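# Place ribbed black housing on mat rectangle matching rib spacing

## Task

Measure the center-to-center spacing of the two raised ribs on a large face of the black housing, then set the housing down on the matching colored rectangle of the mat: 12 mm means yellow, 18 mm white, 24 mm blue, 30 mm red. The gripper must no longer be in contact with the housing when the scene is ended.

## Robot and tools

Robot: one six-joint UR-style arm (ur7e) carrying a Robotiq 2F-85 two-finger gripper. The fingertips are plain boxes with pressure cells, the flange has a force-torque sensor, and a camera rides on the wrist. There is only one arm, so every command is a single row.

Frames. Scene frame: origin on the table top under the arm base, +z up, +y to the left when facing along +x. Positions are in metres, orientation is a wxyz quaternion. Gripper frame: +z runs along the fingers away from the wrist, the pads close along y, and +x points toward a flat block that sticks out about 9 cm from the last joint axis. end_effector_position is the point midway between the pads when they are closed. Closed fingertips reach about 22 mm past it, open ones about 9 mm. Closing also pushes the tips about 13 mm farther out, so keep that much clearance above a surface before you close.

The row (9 numbers, each in [-1, 1]), in this order: dx, dy, dz, rx, ry, rz, position, force_limit, speed. The first six are an offset, not a pose. They are expressed in the gripper's own axes and counted from the gripper pose shown in the latest result. For a second call within one reply, or before any result has shown the pose, they count from wherever the robot is at that moment. A value of 1.0 equals 0.6 m of translation or 180 degrees of rotation. rx, ry, rz form one rotation vector. All zeros drives back to that reference pose; it does not hold still. position: +1 is fully open (85 mm), about -0.8 is pads touching, -1 closes until blocked. force_limit: -1 is about 20 N per pad, 0 about 128 N, +1 about 235 N. speed: -1 is about 20 mm/s, 0 about 85, +1 about 150; a faster close adds a few newtons of grip. Force and speed only take effect after the position number changes by at least 0.01.

execute_actions: {"actions": [...], "pictures": bool}. The list holds at most one item. An empty list just reports the state. An action is {"rows": [up to 15 rows], "steps": up to 15}; each row lasts one 1/30 s step, every row is measured from the same reference pose (not from the previous row), and the final row repeats to fill the steps (default 15). A wait is {"steps": n} with n up to 300, counted from the last result. Each step the commanded pose is clipped to within 100 mm and 16 degrees of the measured pose, so a far target may need several calls; compare the reported pose and send the remainder.

move: {"target": row, "speed": m/s, "stop_force": N}. Drives the gripper in a straight line toward the offset in target over 0.5 to 10 s. speed is 0.002 to 0.5 (default 0.25); turning is capped at twice that in rad/s. It does not avoid obstacles and may overshoot speed near full reach. Finger values are sent at the start. stop_force (9 to 40 N, not allowed in the first 0.2 s) ends the path when the wrist senses that much extra push along the direction to the target; the arm then backs up two steps and holds. Use it only with slow, non-rotating moves; leave it out when lifting off something you press on. The result adds a move: line with the ending (done, contact, held, off_target, moving, fault), the limits that acted (paced = pose clipped, held = some steps blocked), and the remaining distance.

wait: {"seconds": 0 to 10}, sends nothing new. zoom_image: {"camera", "region": [x0, y0, x1, y1]} in pixels of that camera's last image, at most 504 by 504. Cameras: cam_head_left, cam_head_right, cam_high, cam_low, cam_wrist, each 896x504. Zoom is the way to read rib spacing. read_manual returns only licence text. finished_scene {"scene": n} ends the current scene irreversibly and grades it; first release the housing and back away.

Reading results. The state line gives pose and velocities. "Hand target" is where the controller is heading. "pose unreachable" or HELD means the clearance check altered or blocked a command (a mount under the base counts as arm). object_status: 0 moving, 1 blocked while opening, 2 blocked while closing (a grip), 3 reached the commanded position or pads met. After closing at -1, confirm 2. position_measured is in counts: 3 open, about 78 is 60 mm, 130 is 40 mm, 180 is 20 mm, 230 pads together. touch_left (-y finger) and touch_right (+y) give 28 cells in 7 groups of 4, groups from fingertip toward the palm, each group along +x; empty cells read near 0 with noise, roughly 30 at 10 N and 140 at 50 N over the pad. Wrist force and torque are in gripper axes, pointing from a contact back into the arm, with offsets up to about 4 N and saturation near 50 N.

Hazards. Joint torque over its load limit (132 N m for the big joints, 24.6 N m for wrist joints, held weight included) or any outside force of 150 N freezes the arm for 10 s and drops the rest of the call. The arm is stiff: aiming even slightly past a firm surface can fault. Long holding heats motors (warning at 70 °C, brake stop at 85 °C). Parts may get an occasional tug or push. Avoid drops, slams, hard presses, and knocking anything off the table, which fails the task. The simulation keeps running while you compose a reply, but the arm only receives new commands from your calls.

Each tool is called after "Emit:" by a JSON object that holds its "api" and its "payload".

## Session

Emit:
{"api": "execute_actions", "payload": {"actions": []}}

Scene clock: 0.00 s of 4600.00 s.
end_effector_position=(+0.1235, -0.3886, +0.1677) position_measured=3 object_status=3 touch_left=n/a touch_right=n/a end_effector_quat_wxyz=(-0.034, +0.075, +0.927, +0.365) end_effector_velocity=(+0.000, -0.000, +0.000) end_effector_angular_velocity=(-0.001, -0.000, -0.000)
Joint positions: [-1.447 -0.318  1.381 -1.145 -1.449 -1.768]
Joint velocities: [ 0.    -0.001 -0.     0.     0.001 -0.   ]
Motor temperatures (°C, as the motors report them): [31 30 32 35 37 36]
Wrist force (N, on the end effector, along its own x y z axes, offset not removed): no reading
Wrist torque (N m, same axes, about the end effector's origin, offset not removed): no reading
Hand target: +0.124, -0.389, +0.168; -0.034, +0.075, +0.927, +0.365

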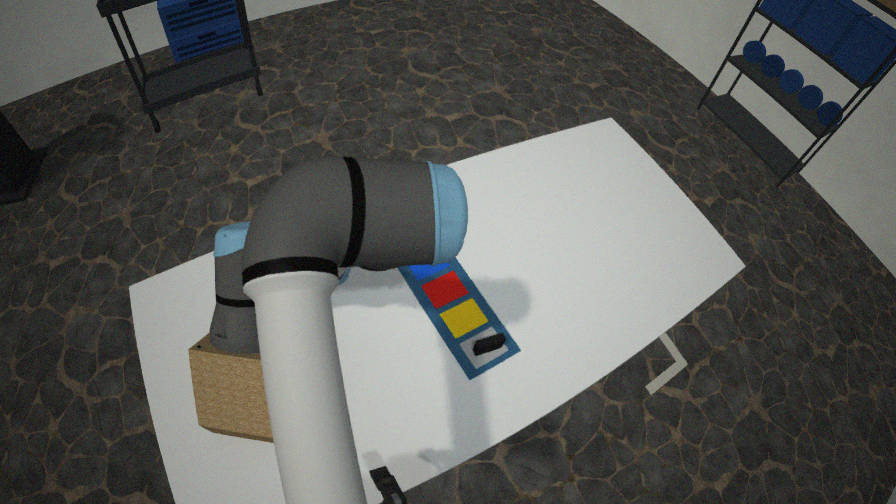

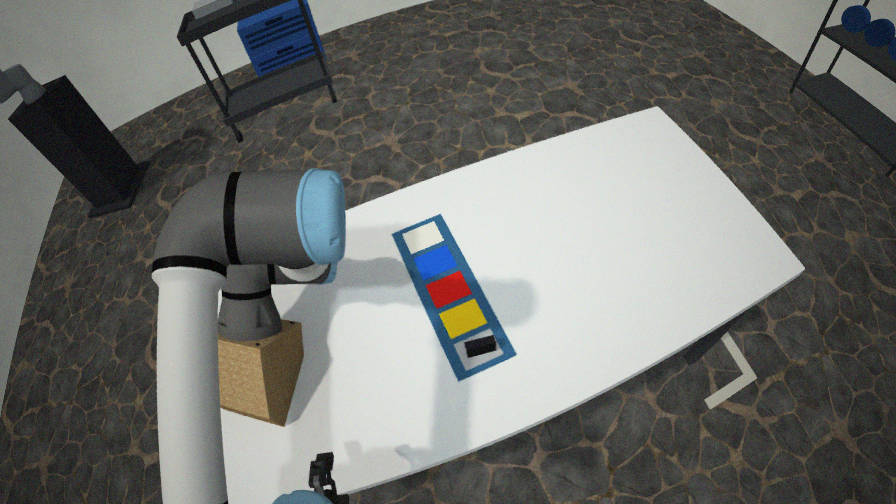

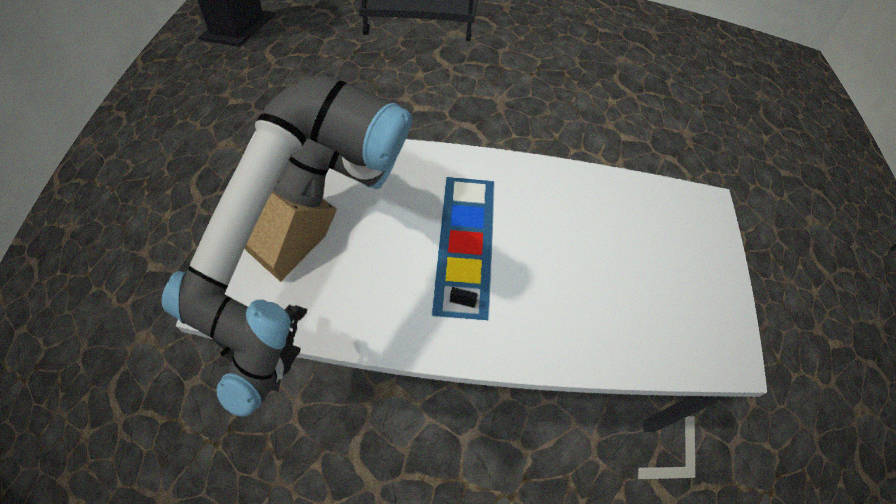

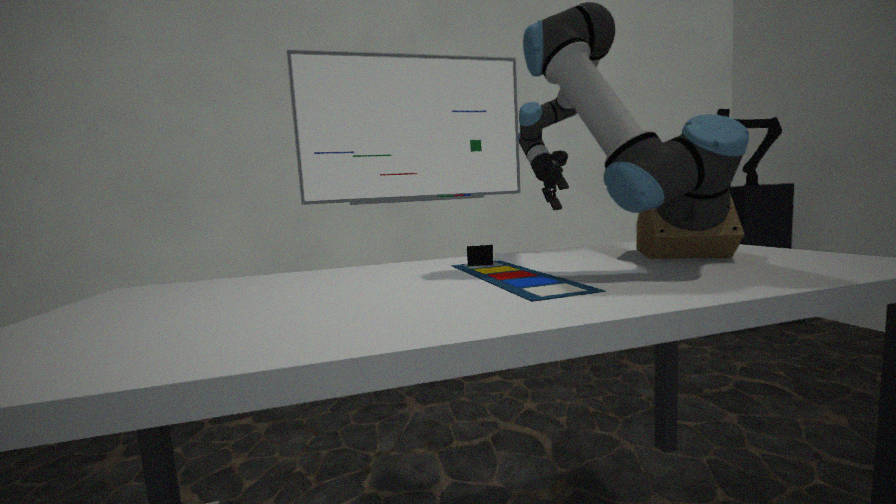

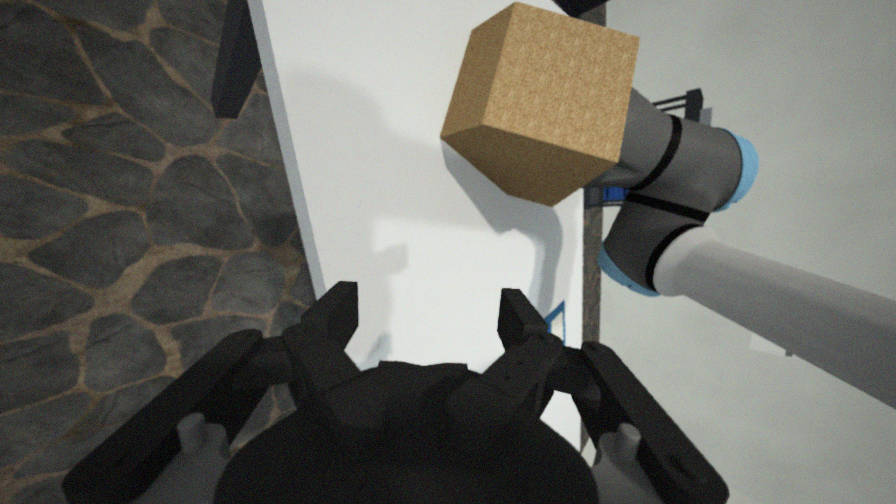

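Emit:
{"api": "zoom_image", "payload": {"camera": "cam_low", "region": [440, 230, 520, 280]}}

Emit:
{"api": "zoom_image", "payload": {"camera": "cam_high", "region": [420, 170, 520, 330]}}

Region (440, 230, 520, 280) of cam_low's 896x504 image, scaled by 6.300, with more detail than that image has; it fills the top 315 rows of this view, and the rest is white.

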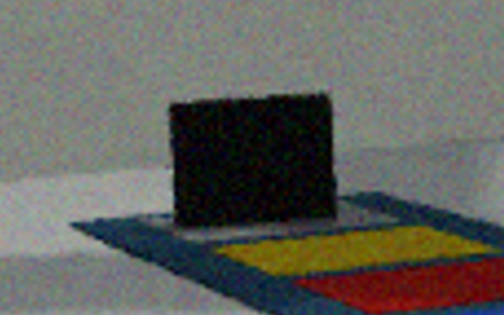

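Region (420, 170, 520, 330) of cam_high's 896x504 image, scaled by 3.150, with more detail than that image has; it fills the left 315 columns of this view, and the rest is white.

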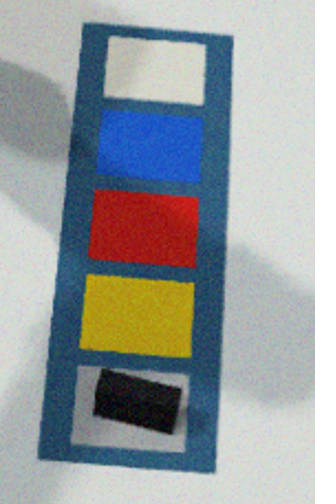

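Emit:
{"api": "move", "payload": {"target": [-0.387,0.522,0.122,0.238,-0.022,-0.049,1,0,0], "speed": 0.3}}

Scene clock: 23.67 s of 4600.00 s.
end_effector_position=(+0.4031, -0.1394, +0.2969) position_measured=3 object_status=3 touch_left=((17 -16 3 -3) (-1 7 20 -9) (3 0 1 2) (8 7 -2 9) (8 4 7 -4) (19 5 -3 -8) (-1 1 20 4)) touch_right=((0 -1 13 13) (3 -9 -1 21) (13 0 -1 -5) (11 4 2 -9) (4 2 -4 -6) (-3 -2 8 -4) (-1 -4 14 -3)) end_effector_quat_wxyz=(-0.000, +0.000, +1.000, +0.001) end_effector_velocity=(+0.001, +0.001, +0.000) end_effector_angular_velocity=(-0.002, -0.000, -0.001)
Joint positions: [-1.19  -1.479  1.897 -1.33  -1.064 -1.537]
Joint velocities: [ 0.001 -0.002 -0.001  0.001  0.001  0.003]
Motor temperatures (°C, as the motors report them): [31 30 32 35 37 36]
Wrist force (N, on the end effector, along its own x y z axes, offset not removed): [-0.3 0.3 -0.7]
Wrist torque (N m, same axes, about the end effector's origin, offset not removed): [-0.08 0.33 0.14]
Hand target: +0.403, -0.139, +0.297; -0.000, +0.000, +1.000, +0.001
Off the commanded pose: 0.001 m, 0 deg.
After step 90, 18.70 s passed at rest.
move: done

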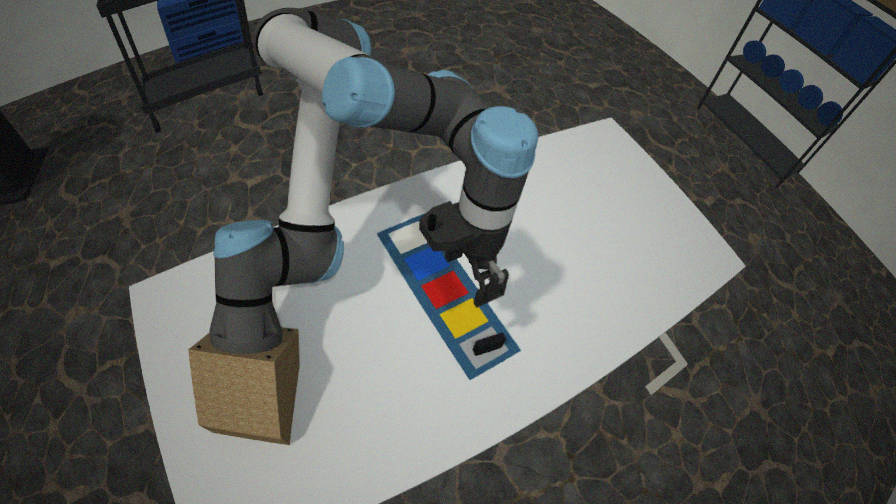

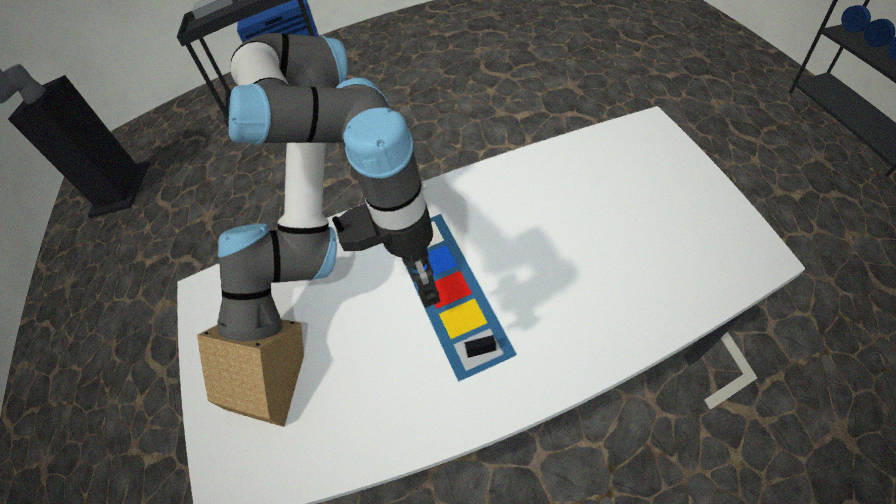

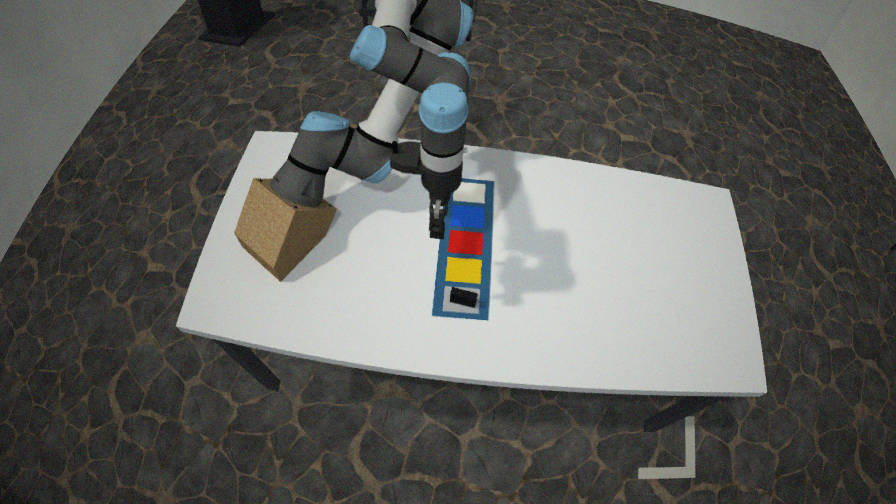

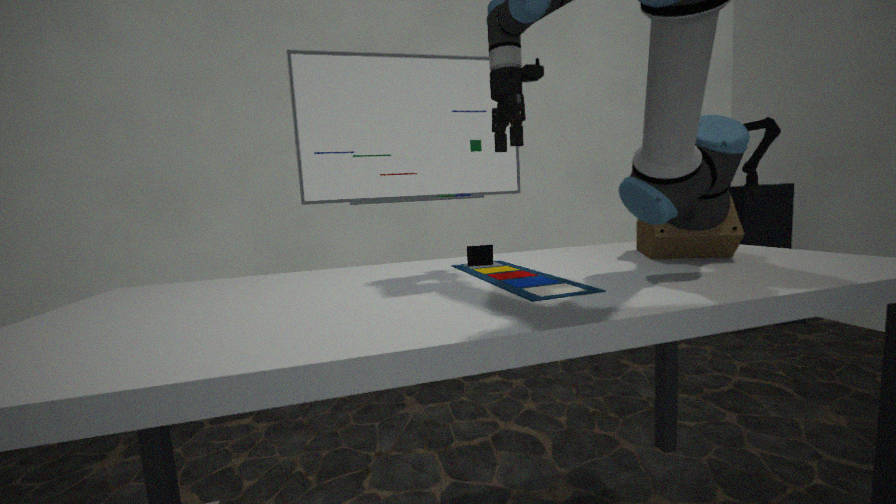

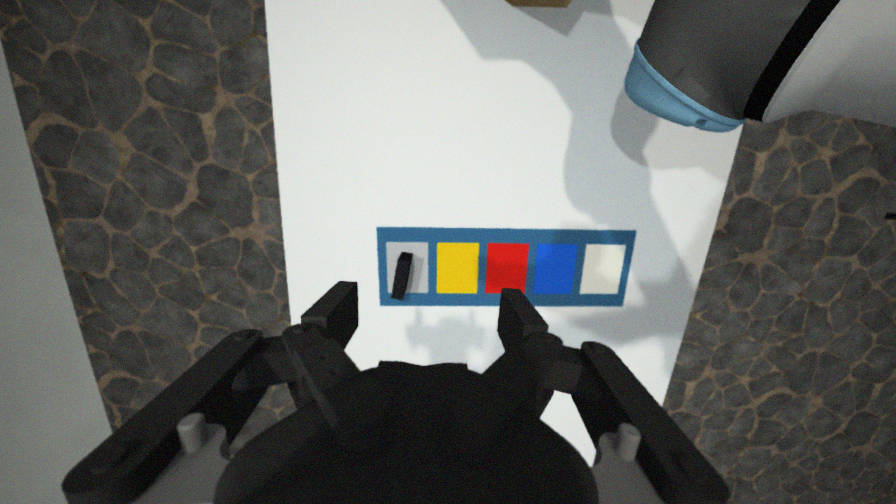

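Emit:
{"api": "move", "payload": {"target": [-0.06,-0.07,0.22,0,0,0,1,0,0], "speed": 0.3}}

Scene clock: 26.57 s of 4600.00 s.
end_effector_position=(+0.4390, -0.1813, +0.1651) position_measured=3 object_status=3 touch_left=((5 -2 11 8) (3 -1 19 3) (9 -9 2 0) (19 20 -6 -10) (-1 -19 3 -9) (-9 1 -8 -7) (-4 5 19 9)) touch_right=((25 -14 -4 14) (9 -6 0 7) (5 -6 -10 1) (2 13 15 -13) (-3 -13 -4 7) (0 1 -1 -9) (-5 -4 -2 -4)) end_effector_quat_wxyz=(-0.000, +0.000, +1.000, +0.001) end_effector_velocity=(+0.001, -0.001, -0.002) end_effector_angular_velocity=(-0.001, +0.001, -0.001)
Joint positions: [-0.99  -1.314  2.039 -1.741 -0.95  -1.342]
Joint velocities: [ 0.003  0.003 -0.    -0.006 -0.     0.005]
Motor temperatures (°C, as the motors report them): [31 30 32 35 37 36]
Wrist force (N, on the end effector, along its own x y z axes, offset not removed): [-0.4 0.1 -1.3]
Wrist torque (N m, same axes, about the end effector's origin, offset not removed): [-0.15 0.26 0.07]
Hand target: +0.439, -0.181, +0.165; -0.000, +0.000, +1.000, +0.001
Off the commanded pose: 0.000 m, 0 deg.
move: done

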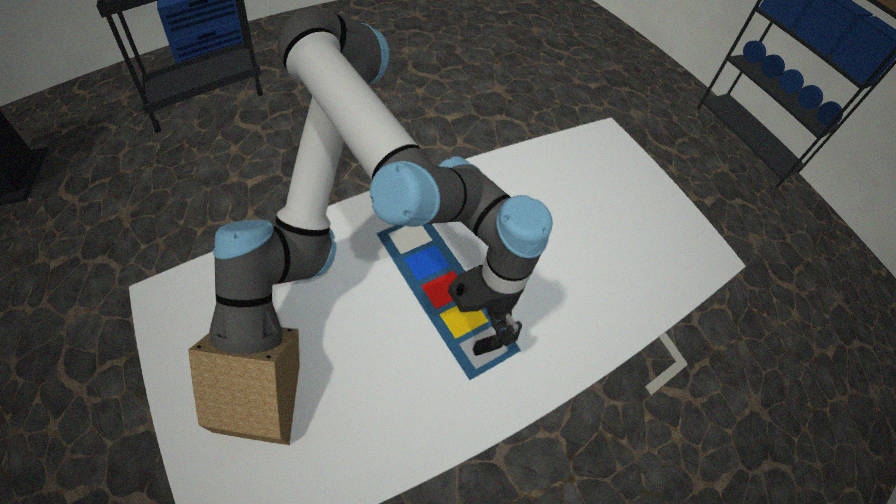

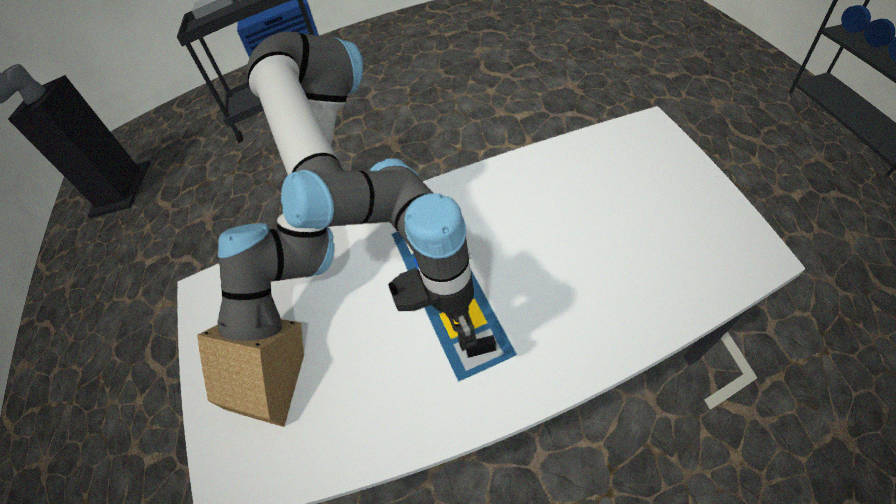

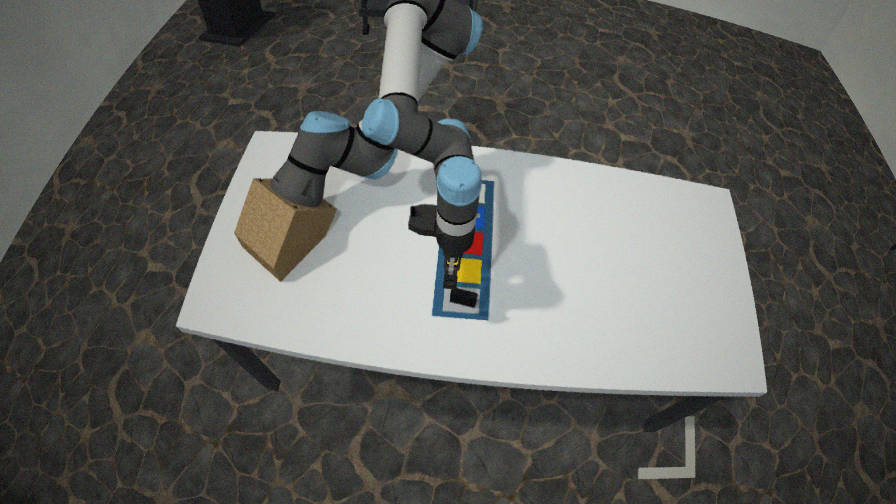

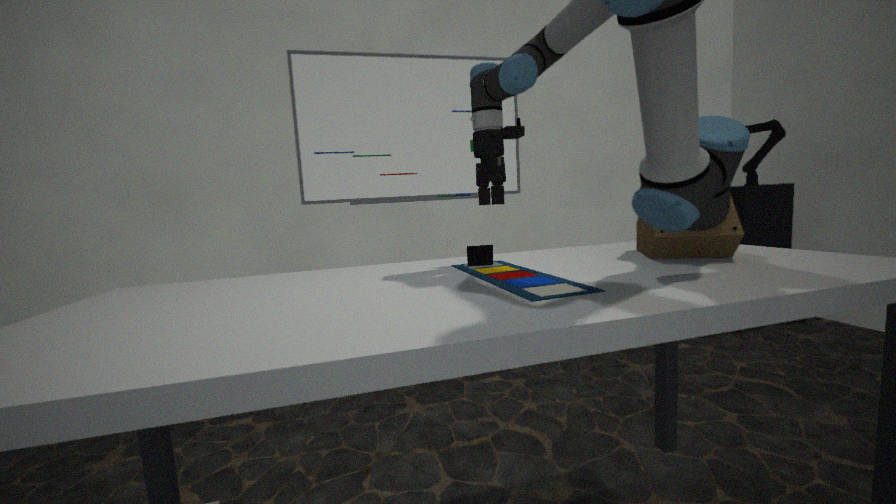

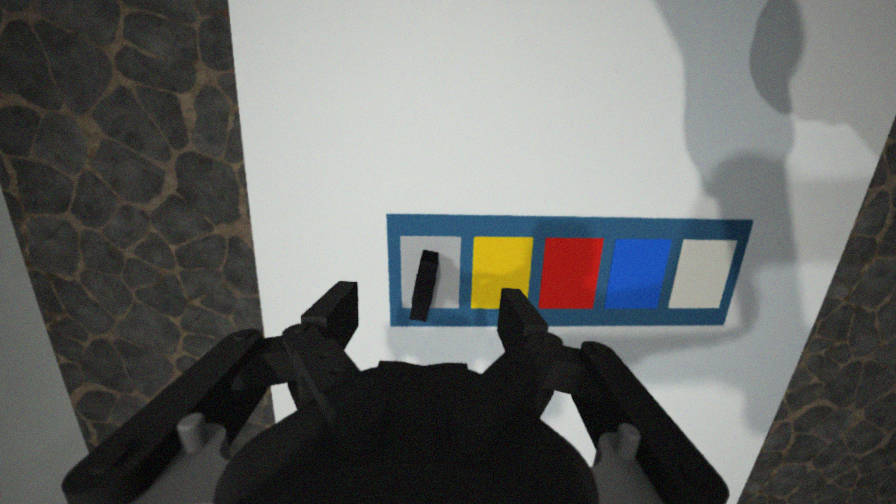

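Emit:
{"api": "move", "payload": {"target": [-0.068,-0.003,0.14,0,0,0.061,1,0,0]}}

Scene clock: 29.13 s of 4600.00 s.
end_effector_position=(+0.4797, -0.1831, +0.0813) position_measured=3 object_status=3 touch_left=((27 -18 14 -5) (-3 -7 -15 -6) (-24 -13 18 -3) (-1 15 -2 2) (-3 -10 11 6) (22 -9 11 3) (20 0 2 0)) touch_right=((11 -15 1 11) (-7 -3 1 13) (-3 5 14 -3) (8 -5 -1 -3) (3 -8 7 -4) (-1 0 -2 -8) (1 1 1 5)) end_effector_quat_wxyz=(-0.000, +0.096, +0.995, +0.001) end_effector_velocity=(+0.001, -0.001, -0.002) end_effector_angular_velocity=(-0.002, +0.000, -0.006)
Joint positions: [-0.824 -1.194  2.059 -1.994 -0.87  -0.966]
Joint velocities: [ 0.003  0.004  0.    -0.009  0.001  0.011]
Motor temperatures (°C, as the motors report them): [31 30 32 35 37 36]
Wrist force (N, on the end effector, along its own x y z axes, offset not removed): [-0.4 0.3 1.3]
Wrist torque (N m, same axes, about the end effector's origin, offset not removed): [-0.01 0.26 0.09]
Hand target: +0.480, -0.183, +0.081; -0.000, +0.096, +0.995, +0.000
Off the commanded pose: 0.000 m, 0 deg.
move: done

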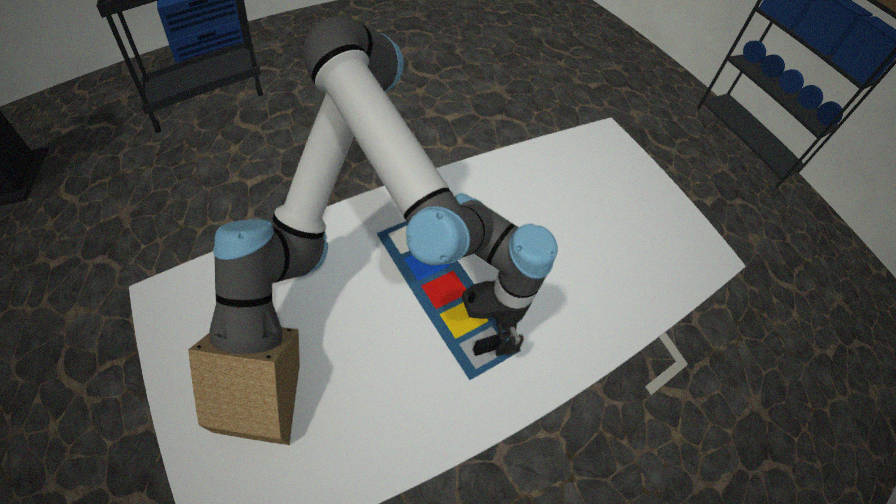

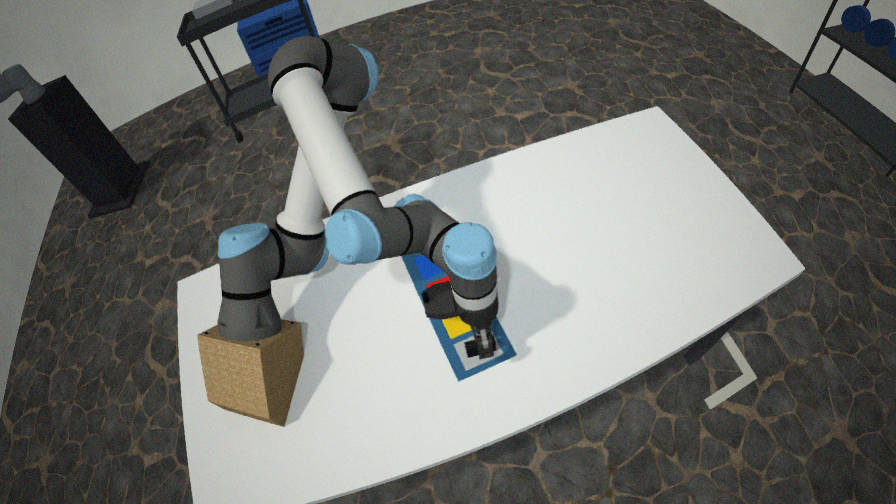

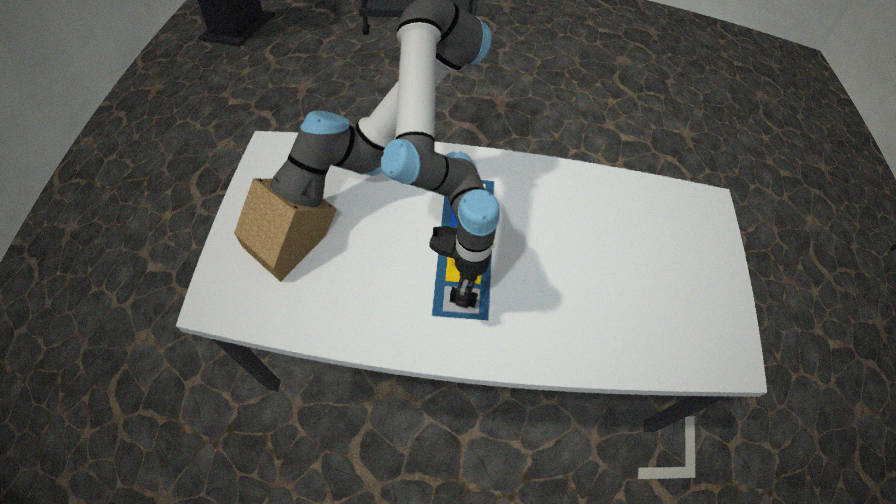

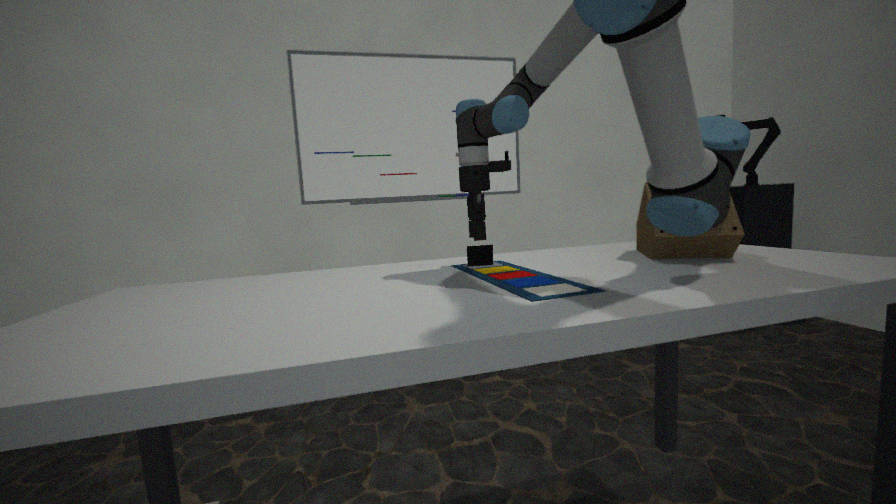

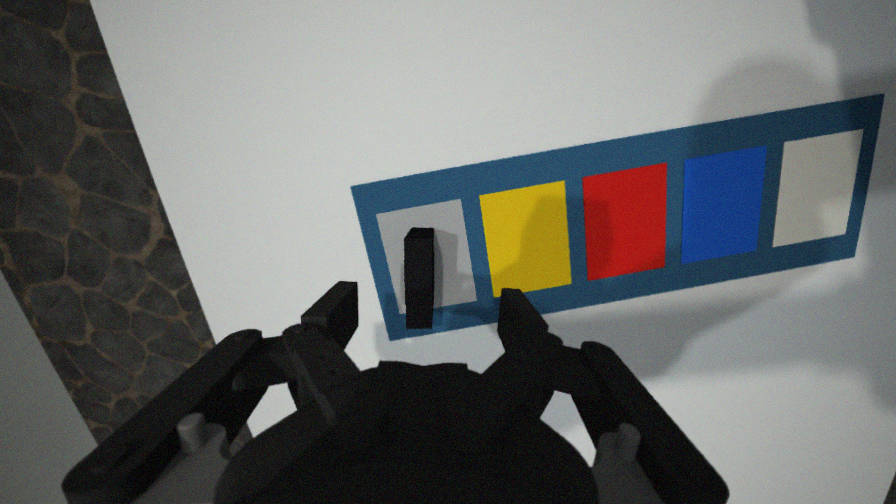

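Emit:
{"api": "move", "payload": {"target": [0.025,-0.008,0.082,0,0,0,1,0,0], "speed": 0.08}}

Emit:
{"api": "execute_actions", "payload": {"actions": [{"rows":[[0,0,0,0,0,0,-1,-0.7,-0.3]],"steps":15}], "pictures": false}}

Emit:
{"api": "execute_actions", "payload": {"actions": [{"steps":25}]}}

Scene clock: 31.87 s of 4600.00 s.
end_effector_position=(+0.4641, -0.1849, +0.0323) position_measured=3 object_status=3 touch_left=((8 14 -2 24) (-7 -7 20 16) (-18 2 -17 6) (-1 -5 17 3) (6 -21 3 -12) (-6 -2 -9 -7) (2 6 11 -3)) touch_right=((14 -3 5 7) (-1 -6 -17 1) (4 -1 10 16) (12 -10 10 -3) (-7 -11 11 -16) (-7 -5 7 -11) (13 -1 -3 2)) end_effector_quat_wxyz=(-0.000, +0.096, +0.995, +0.001) end_effector_velocity=(-0.000, -0.000, -0.002) end_effector_angular_velocity=(-0.001, -0.001, +0.003)
Joint positions: [-0.782 -1.13   2.137 -2.168 -0.853 -0.916]
Joint velocities: [ 0.002  0.003  0.003 -0.009  0.001  0.001]
Motor temperatures (°C, as the motors report them): [31 30 32 35 37 36]
Wrist force (N, on the end effector, along its own x y z axes, offset not removed): [-0.5 0.1 -1.5]
Wrist torque (N m, same axes, about the end effector's origin, offset not removed): [-0.20 0.32 0.12]
Hand target: +0.464, -0.185, +0.032; -0.000, +0.096, +0.995, +0.001
Off the commanded pose: 0.000 m, 0 deg.
move: done

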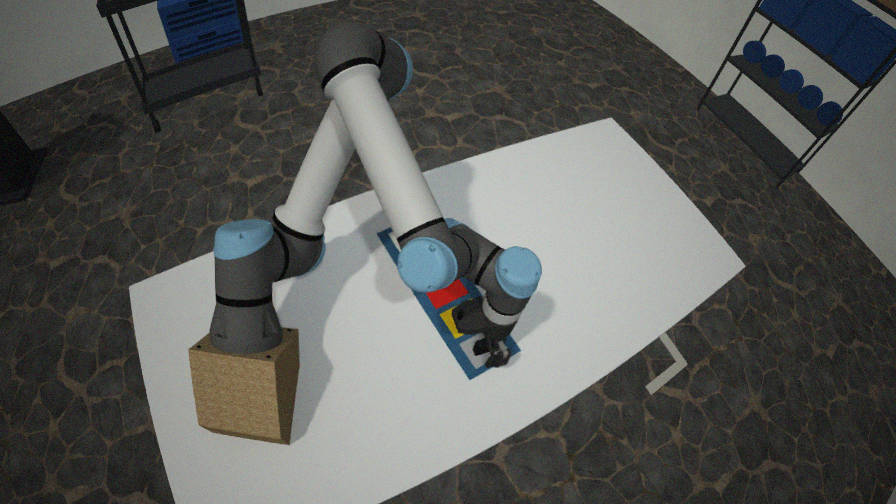

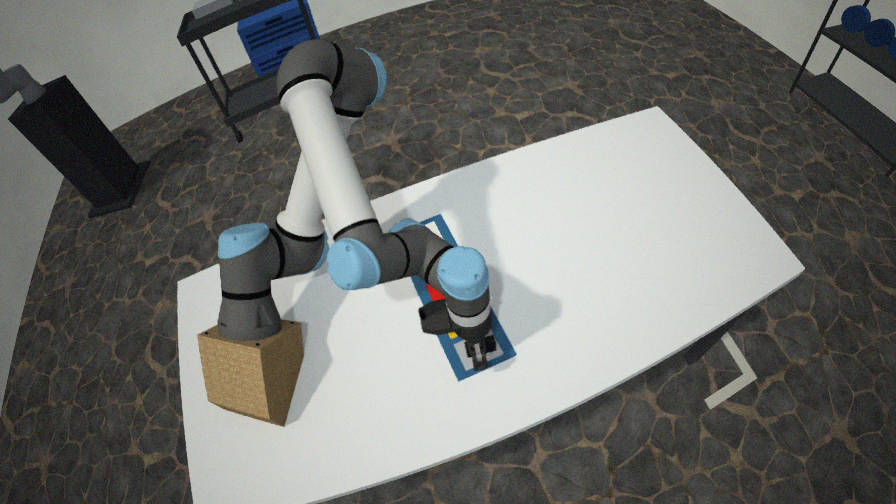

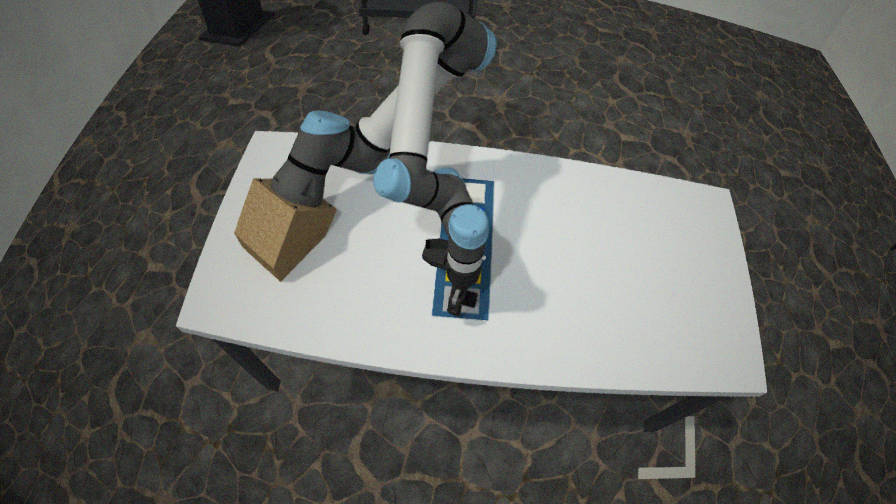

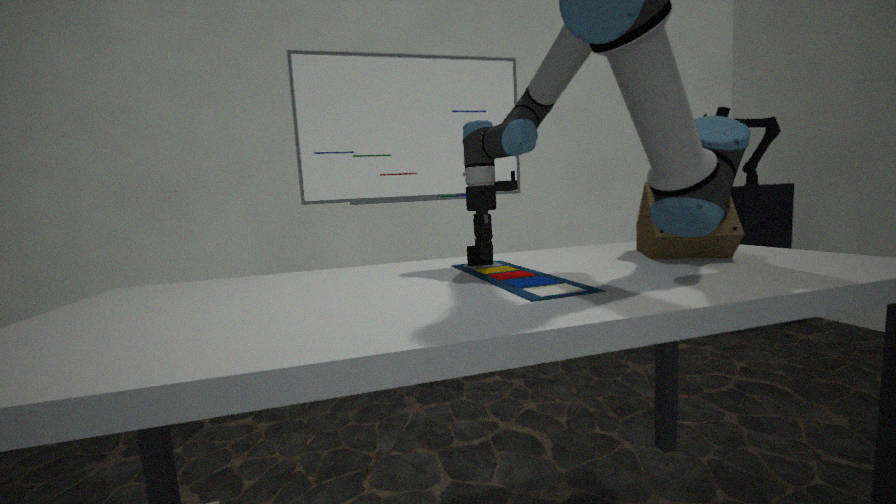

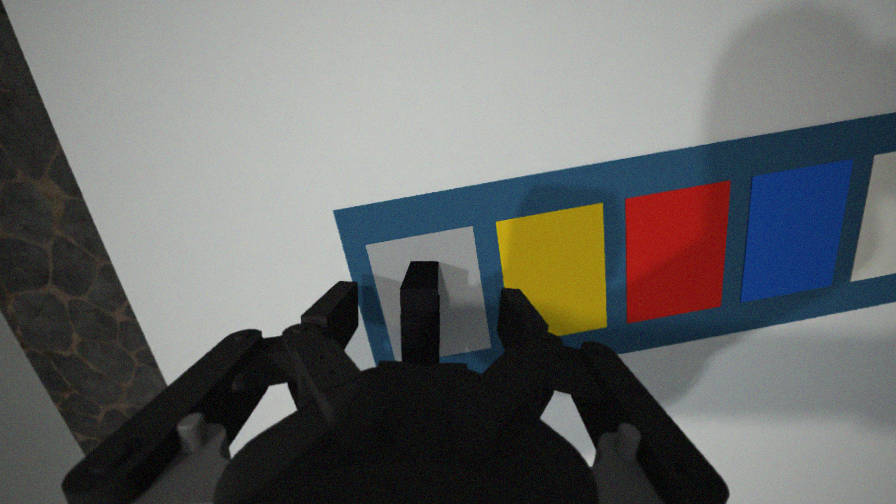

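Scene clock: 32.37 s of 4600.00 s.
end_effector_position=(+0.4641, -0.1848, +0.0323) position_measured=74 object_status=0 touch_left=((-5 -5 -5 17) (9 -14 -13 -5) (-14 5 6 8) (-3 -6 -2 7) (4 5 -6 -18) (25 13 3 -21) (14 -1 -2 6)) touch_right=((3 -8 0 24) (8 16 -10 7) (4 4 -10 5) (-1 11 1 -8) (-10 0 14 1) (4 5 -2 -10) (9 -7 3 12)) end_effector_quat_wxyz=(-0.000, +0.096, +0.995, +0.001) end_effector_velocity=(-0.000, -0.000, -0.000) end_effector_angular_velocity=(+0.001, +0.000, -0.002)
Joint positions: [-0.782 -1.13   2.137 -2.168 -0.853 -0.916]
Joint velocities: [ 0.     0.001  0.    -0.001  0.     0.002]
Motor temperatures (°C, as the motors report them): [31 30 32 35 37 36]
Wrist force (N, on the end effector, along its own x y z axes, offset not removed): [-1.0 -1.1 -2.6]
Wrist torque (N m, same axes, about the end effector's origin, offset not removed): [-0.23 0.26 0.04]
Hand target: +0.464, -0.185, +0.032; -0.000, +0.096, +0.995, +0.001
Off the commanded pose: 0.000 m, 0 deg.
Steps of this call (steps 1 to 15: all 15 steps of this action). Readings (end_effector_position | what the end effector reports):
1: (+0.4641, -0.1849, +0.0323) | position_measured=3 object_status=0 touch_left=((-7 -7 7 -1) (11 1 -2 7) (1 -6 11 9) (-10 4 -10 5) (-8 13 3 -8) (5 -2 4 14) (15 -2 2 6)) touch_right=((8 -11 13 5) (-4 3 -10 7) (-6 1 7 3) (21 -3 8 4) (3 -10 0 -3) (6 7 5 -6) (12 -6 12 -2))
2: (+0.4641, -0.1849, +0.0323) | position_measured=4 object_status=0 touch_left=((3 -10 -2 9) (-7 -7 0 -10) (-15 7 3 -4) (4 7 -1 4) (8 -4 12 7) (1 1 -13 -7) (-5 -11 5 -8)) touch_right=((-4 -6 8 7) (7 -1 -8 9) (4 6 12 -6) (3 -9 0 -13) (10 0 0 14) (-13 -15 -3 -1) (-5 -9 0 4))
4: (+0.4641, -0.1849, +0.0323) | position_measured=11 object_status=0 touch_left=((-4 2 -8 1) (-3 10 1 0) (-27 -3 24 -3) (-14 -1 -1 11) (-20 -8 -3 -6) (11 5 12 -3) (10 -4 9 -13)) touch_right=((3 -6 -1 6) (-1 0 -9 3) (11 -10 14 -7) (0 -2 9 -11) (-15 -3 -2 -7) (-11 -2 3 -7) (-10 -11 0 -4))
8: (+0.4641, -0.1849, +0.0323) | position_measured=33 object_status=0 touch_left=((-12 -1 5 14) (-8 -2 19 -8) (-4 6 8 -7) (-16 8 -2 6) (-2 -6 18 4) (5 18 -4 -6) (1 4 5 11)) touch_right=((22 -10 -5 9) (0 -1 5 5) (2 3 -2 2) (2 15 7 -11) (8 1 -2 0) (5 -20 13 -7) (9 -5 7 6))
15: the state above

Scene clock: 33.20 s of 4600.00 s.
end_effector_position=(+0.4641, -0.1849, +0.0323) position_measured=184 object_status=2 touch_left=((36 69 52 27) (387 395 422 97) (111 149 193 50) (4 10 15 23) (31 48 28 7) (254 204 251 53) (237 309 337 68)) touch_right=((92 75 81 10) (314 451 346 122) (170 219 178 38) (20 28 21 0) (46 52 49 -12) (363 341 256 64) (356 402 370 69)) end_effector_quat_wxyz=(-0.000, +0.096, +0.995, +0.001) end_effector_velocity=(-0.000, +0.000, +0.000) end_effector_angular_velocity=(+0.000, +0.001, -0.000)
Joint positions: [-0.782 -1.13   2.137 -2.168 -0.853 -0.916]
Joint velocities: [-0.    -0.001 -0.     0.002 -0.001 -0.001]
Motor temperatures (°C, as the motors report them): [31 30 32 35 37 36]
Wrist force (N, on the end effector, along its own x y z axes, offset not removed): [0.3 1.1 -6.0]
Wrist torque (N m, same axes, about the end effector's origin, offset not removed): [-0.16 0.32 0.09]
Hand target: +0.464, -0.185, +0.032; -0.000, +0.096, +0.995, +0.001
Off the commanded pose: 0.000 m, 0 deg.
Steps of this call (steps 1 to 25: nothing new was sent). Readings (end_effector_position | what the end effector reports):
1: (+0.4641, -0.1848, +0.0323) | position_measured=79 object_status=0 touch_left=((-10 2 5 16) (7 9 -4 -9) (-17 -3 11 10) (5 2 12 -20) (9 0 -23 3) (-1 -4 -10 -18) (6 10 2 4)) touch_right=((1 5 10 8) (5 4 -4 1) (-2 4 4 11) (12 14 -6 -4) (-15 -1 0 -27) (0 9 7 21) (-7 -16 4 6))
2: (+0.4641, -0.1848, +0.0323) | position_measured=85 object_status=0 touch_left=((14 -17 0 20) (-10 7 13 18) (-7 -18 -1 -1) (-1 -7 12 -3) (-12 5 21 0) (13 -6 -4 -9) (8 -7 0 0)) touch_right=((8 0 6 8) (22 19 -8 4) (-1 4 3 9) (1 9 9 10) (-2 -9 13 6) (9 2 -3 7) (12 -6 -12 13))
4: (+0.4641, -0.1848, +0.0323) | position_measured=97 object_status=0 touch_left=((6 4 15 -1) (-2 -4 13 0) (-19 13 19 -10) (-15 12 4 -6) (-7 -8 16 22) (5 16 4 -21) (-3 13 36 -9)) touch_right=((9 -14 10 6) (10 -1 -11 3) (10 1 5 16) (7 4 16 -4) (-9 8 5 -11) (10 -7 8 -3) (24 -8 7 5))
8: (+0.4641, -0.1848, +0.0323) | position_measured=120 object_status=0 touch_left=((8 0 -12 -16) (-33 -6 -1 7) (-10 -6 -5 -16) (-10 20 3 -7) (-17 -9 -5 -4) (6 -3 3 -1) (7 2 -15 7)) touch_right=((8 -19 9 5) (2 0 -3 16) (-3 8 -3 -4) (2 3 5 -8) (-5 2 11 -8) (-7 8 15 10) (-2 8 -2 -2))
25: the state above

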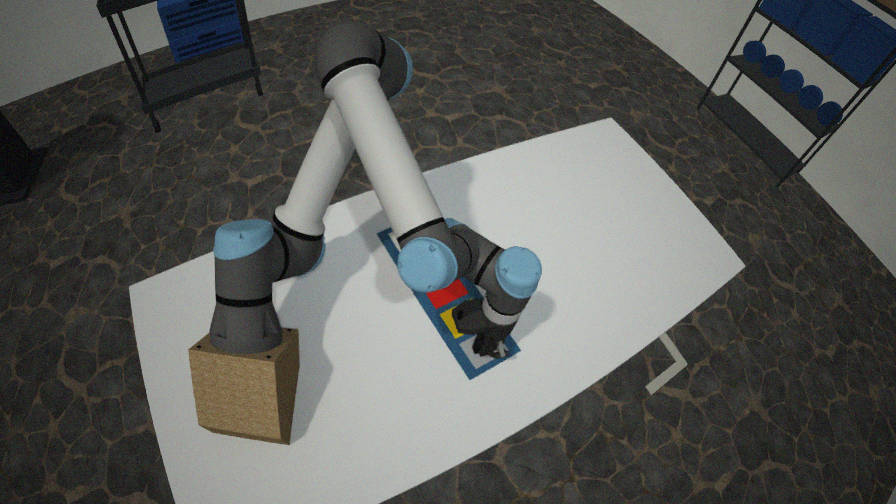

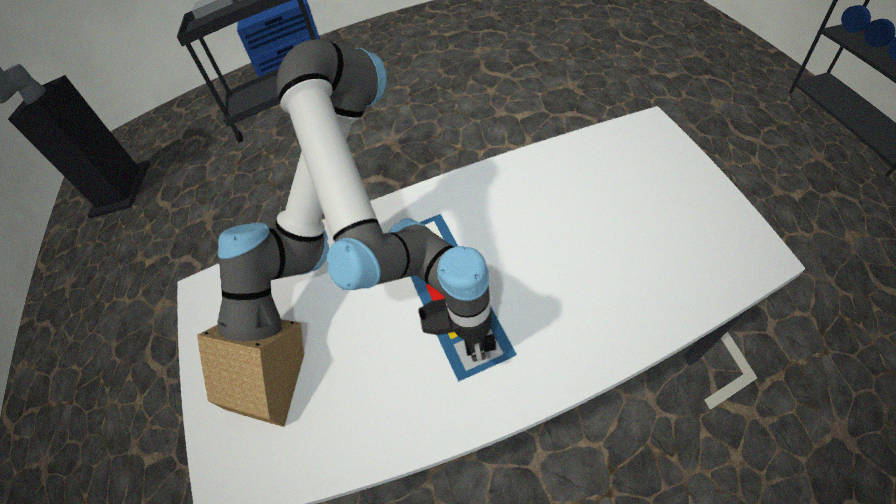

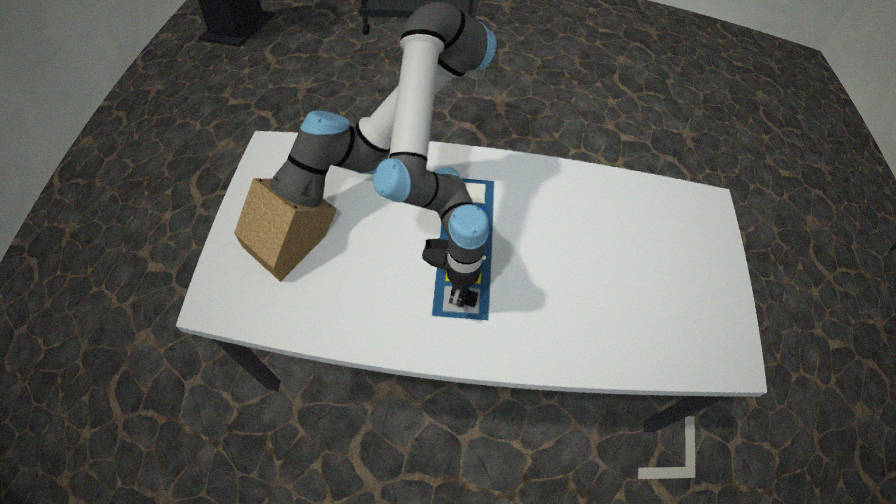

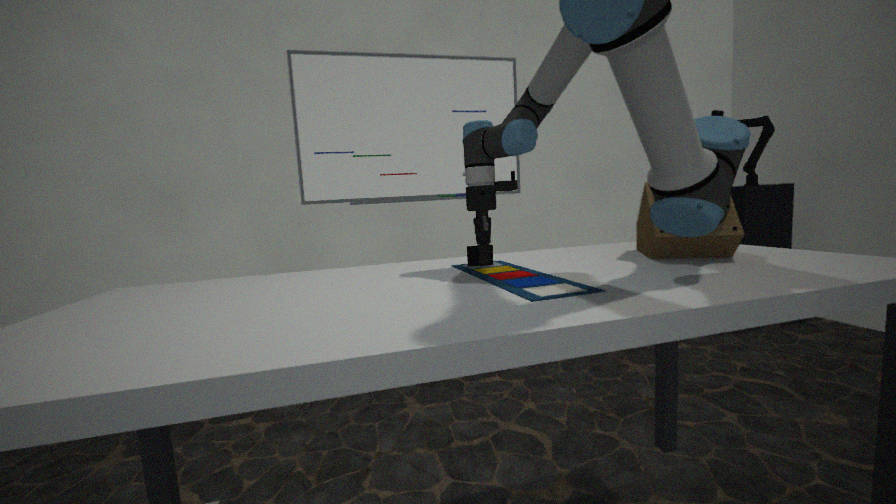

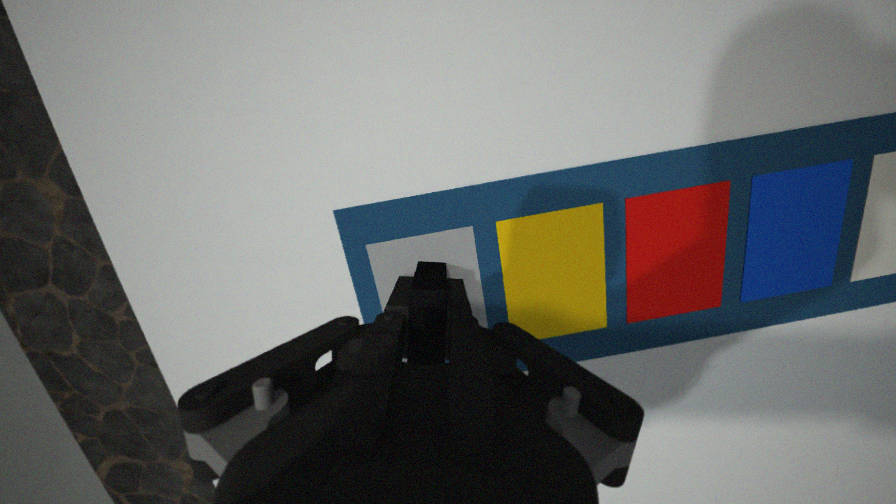

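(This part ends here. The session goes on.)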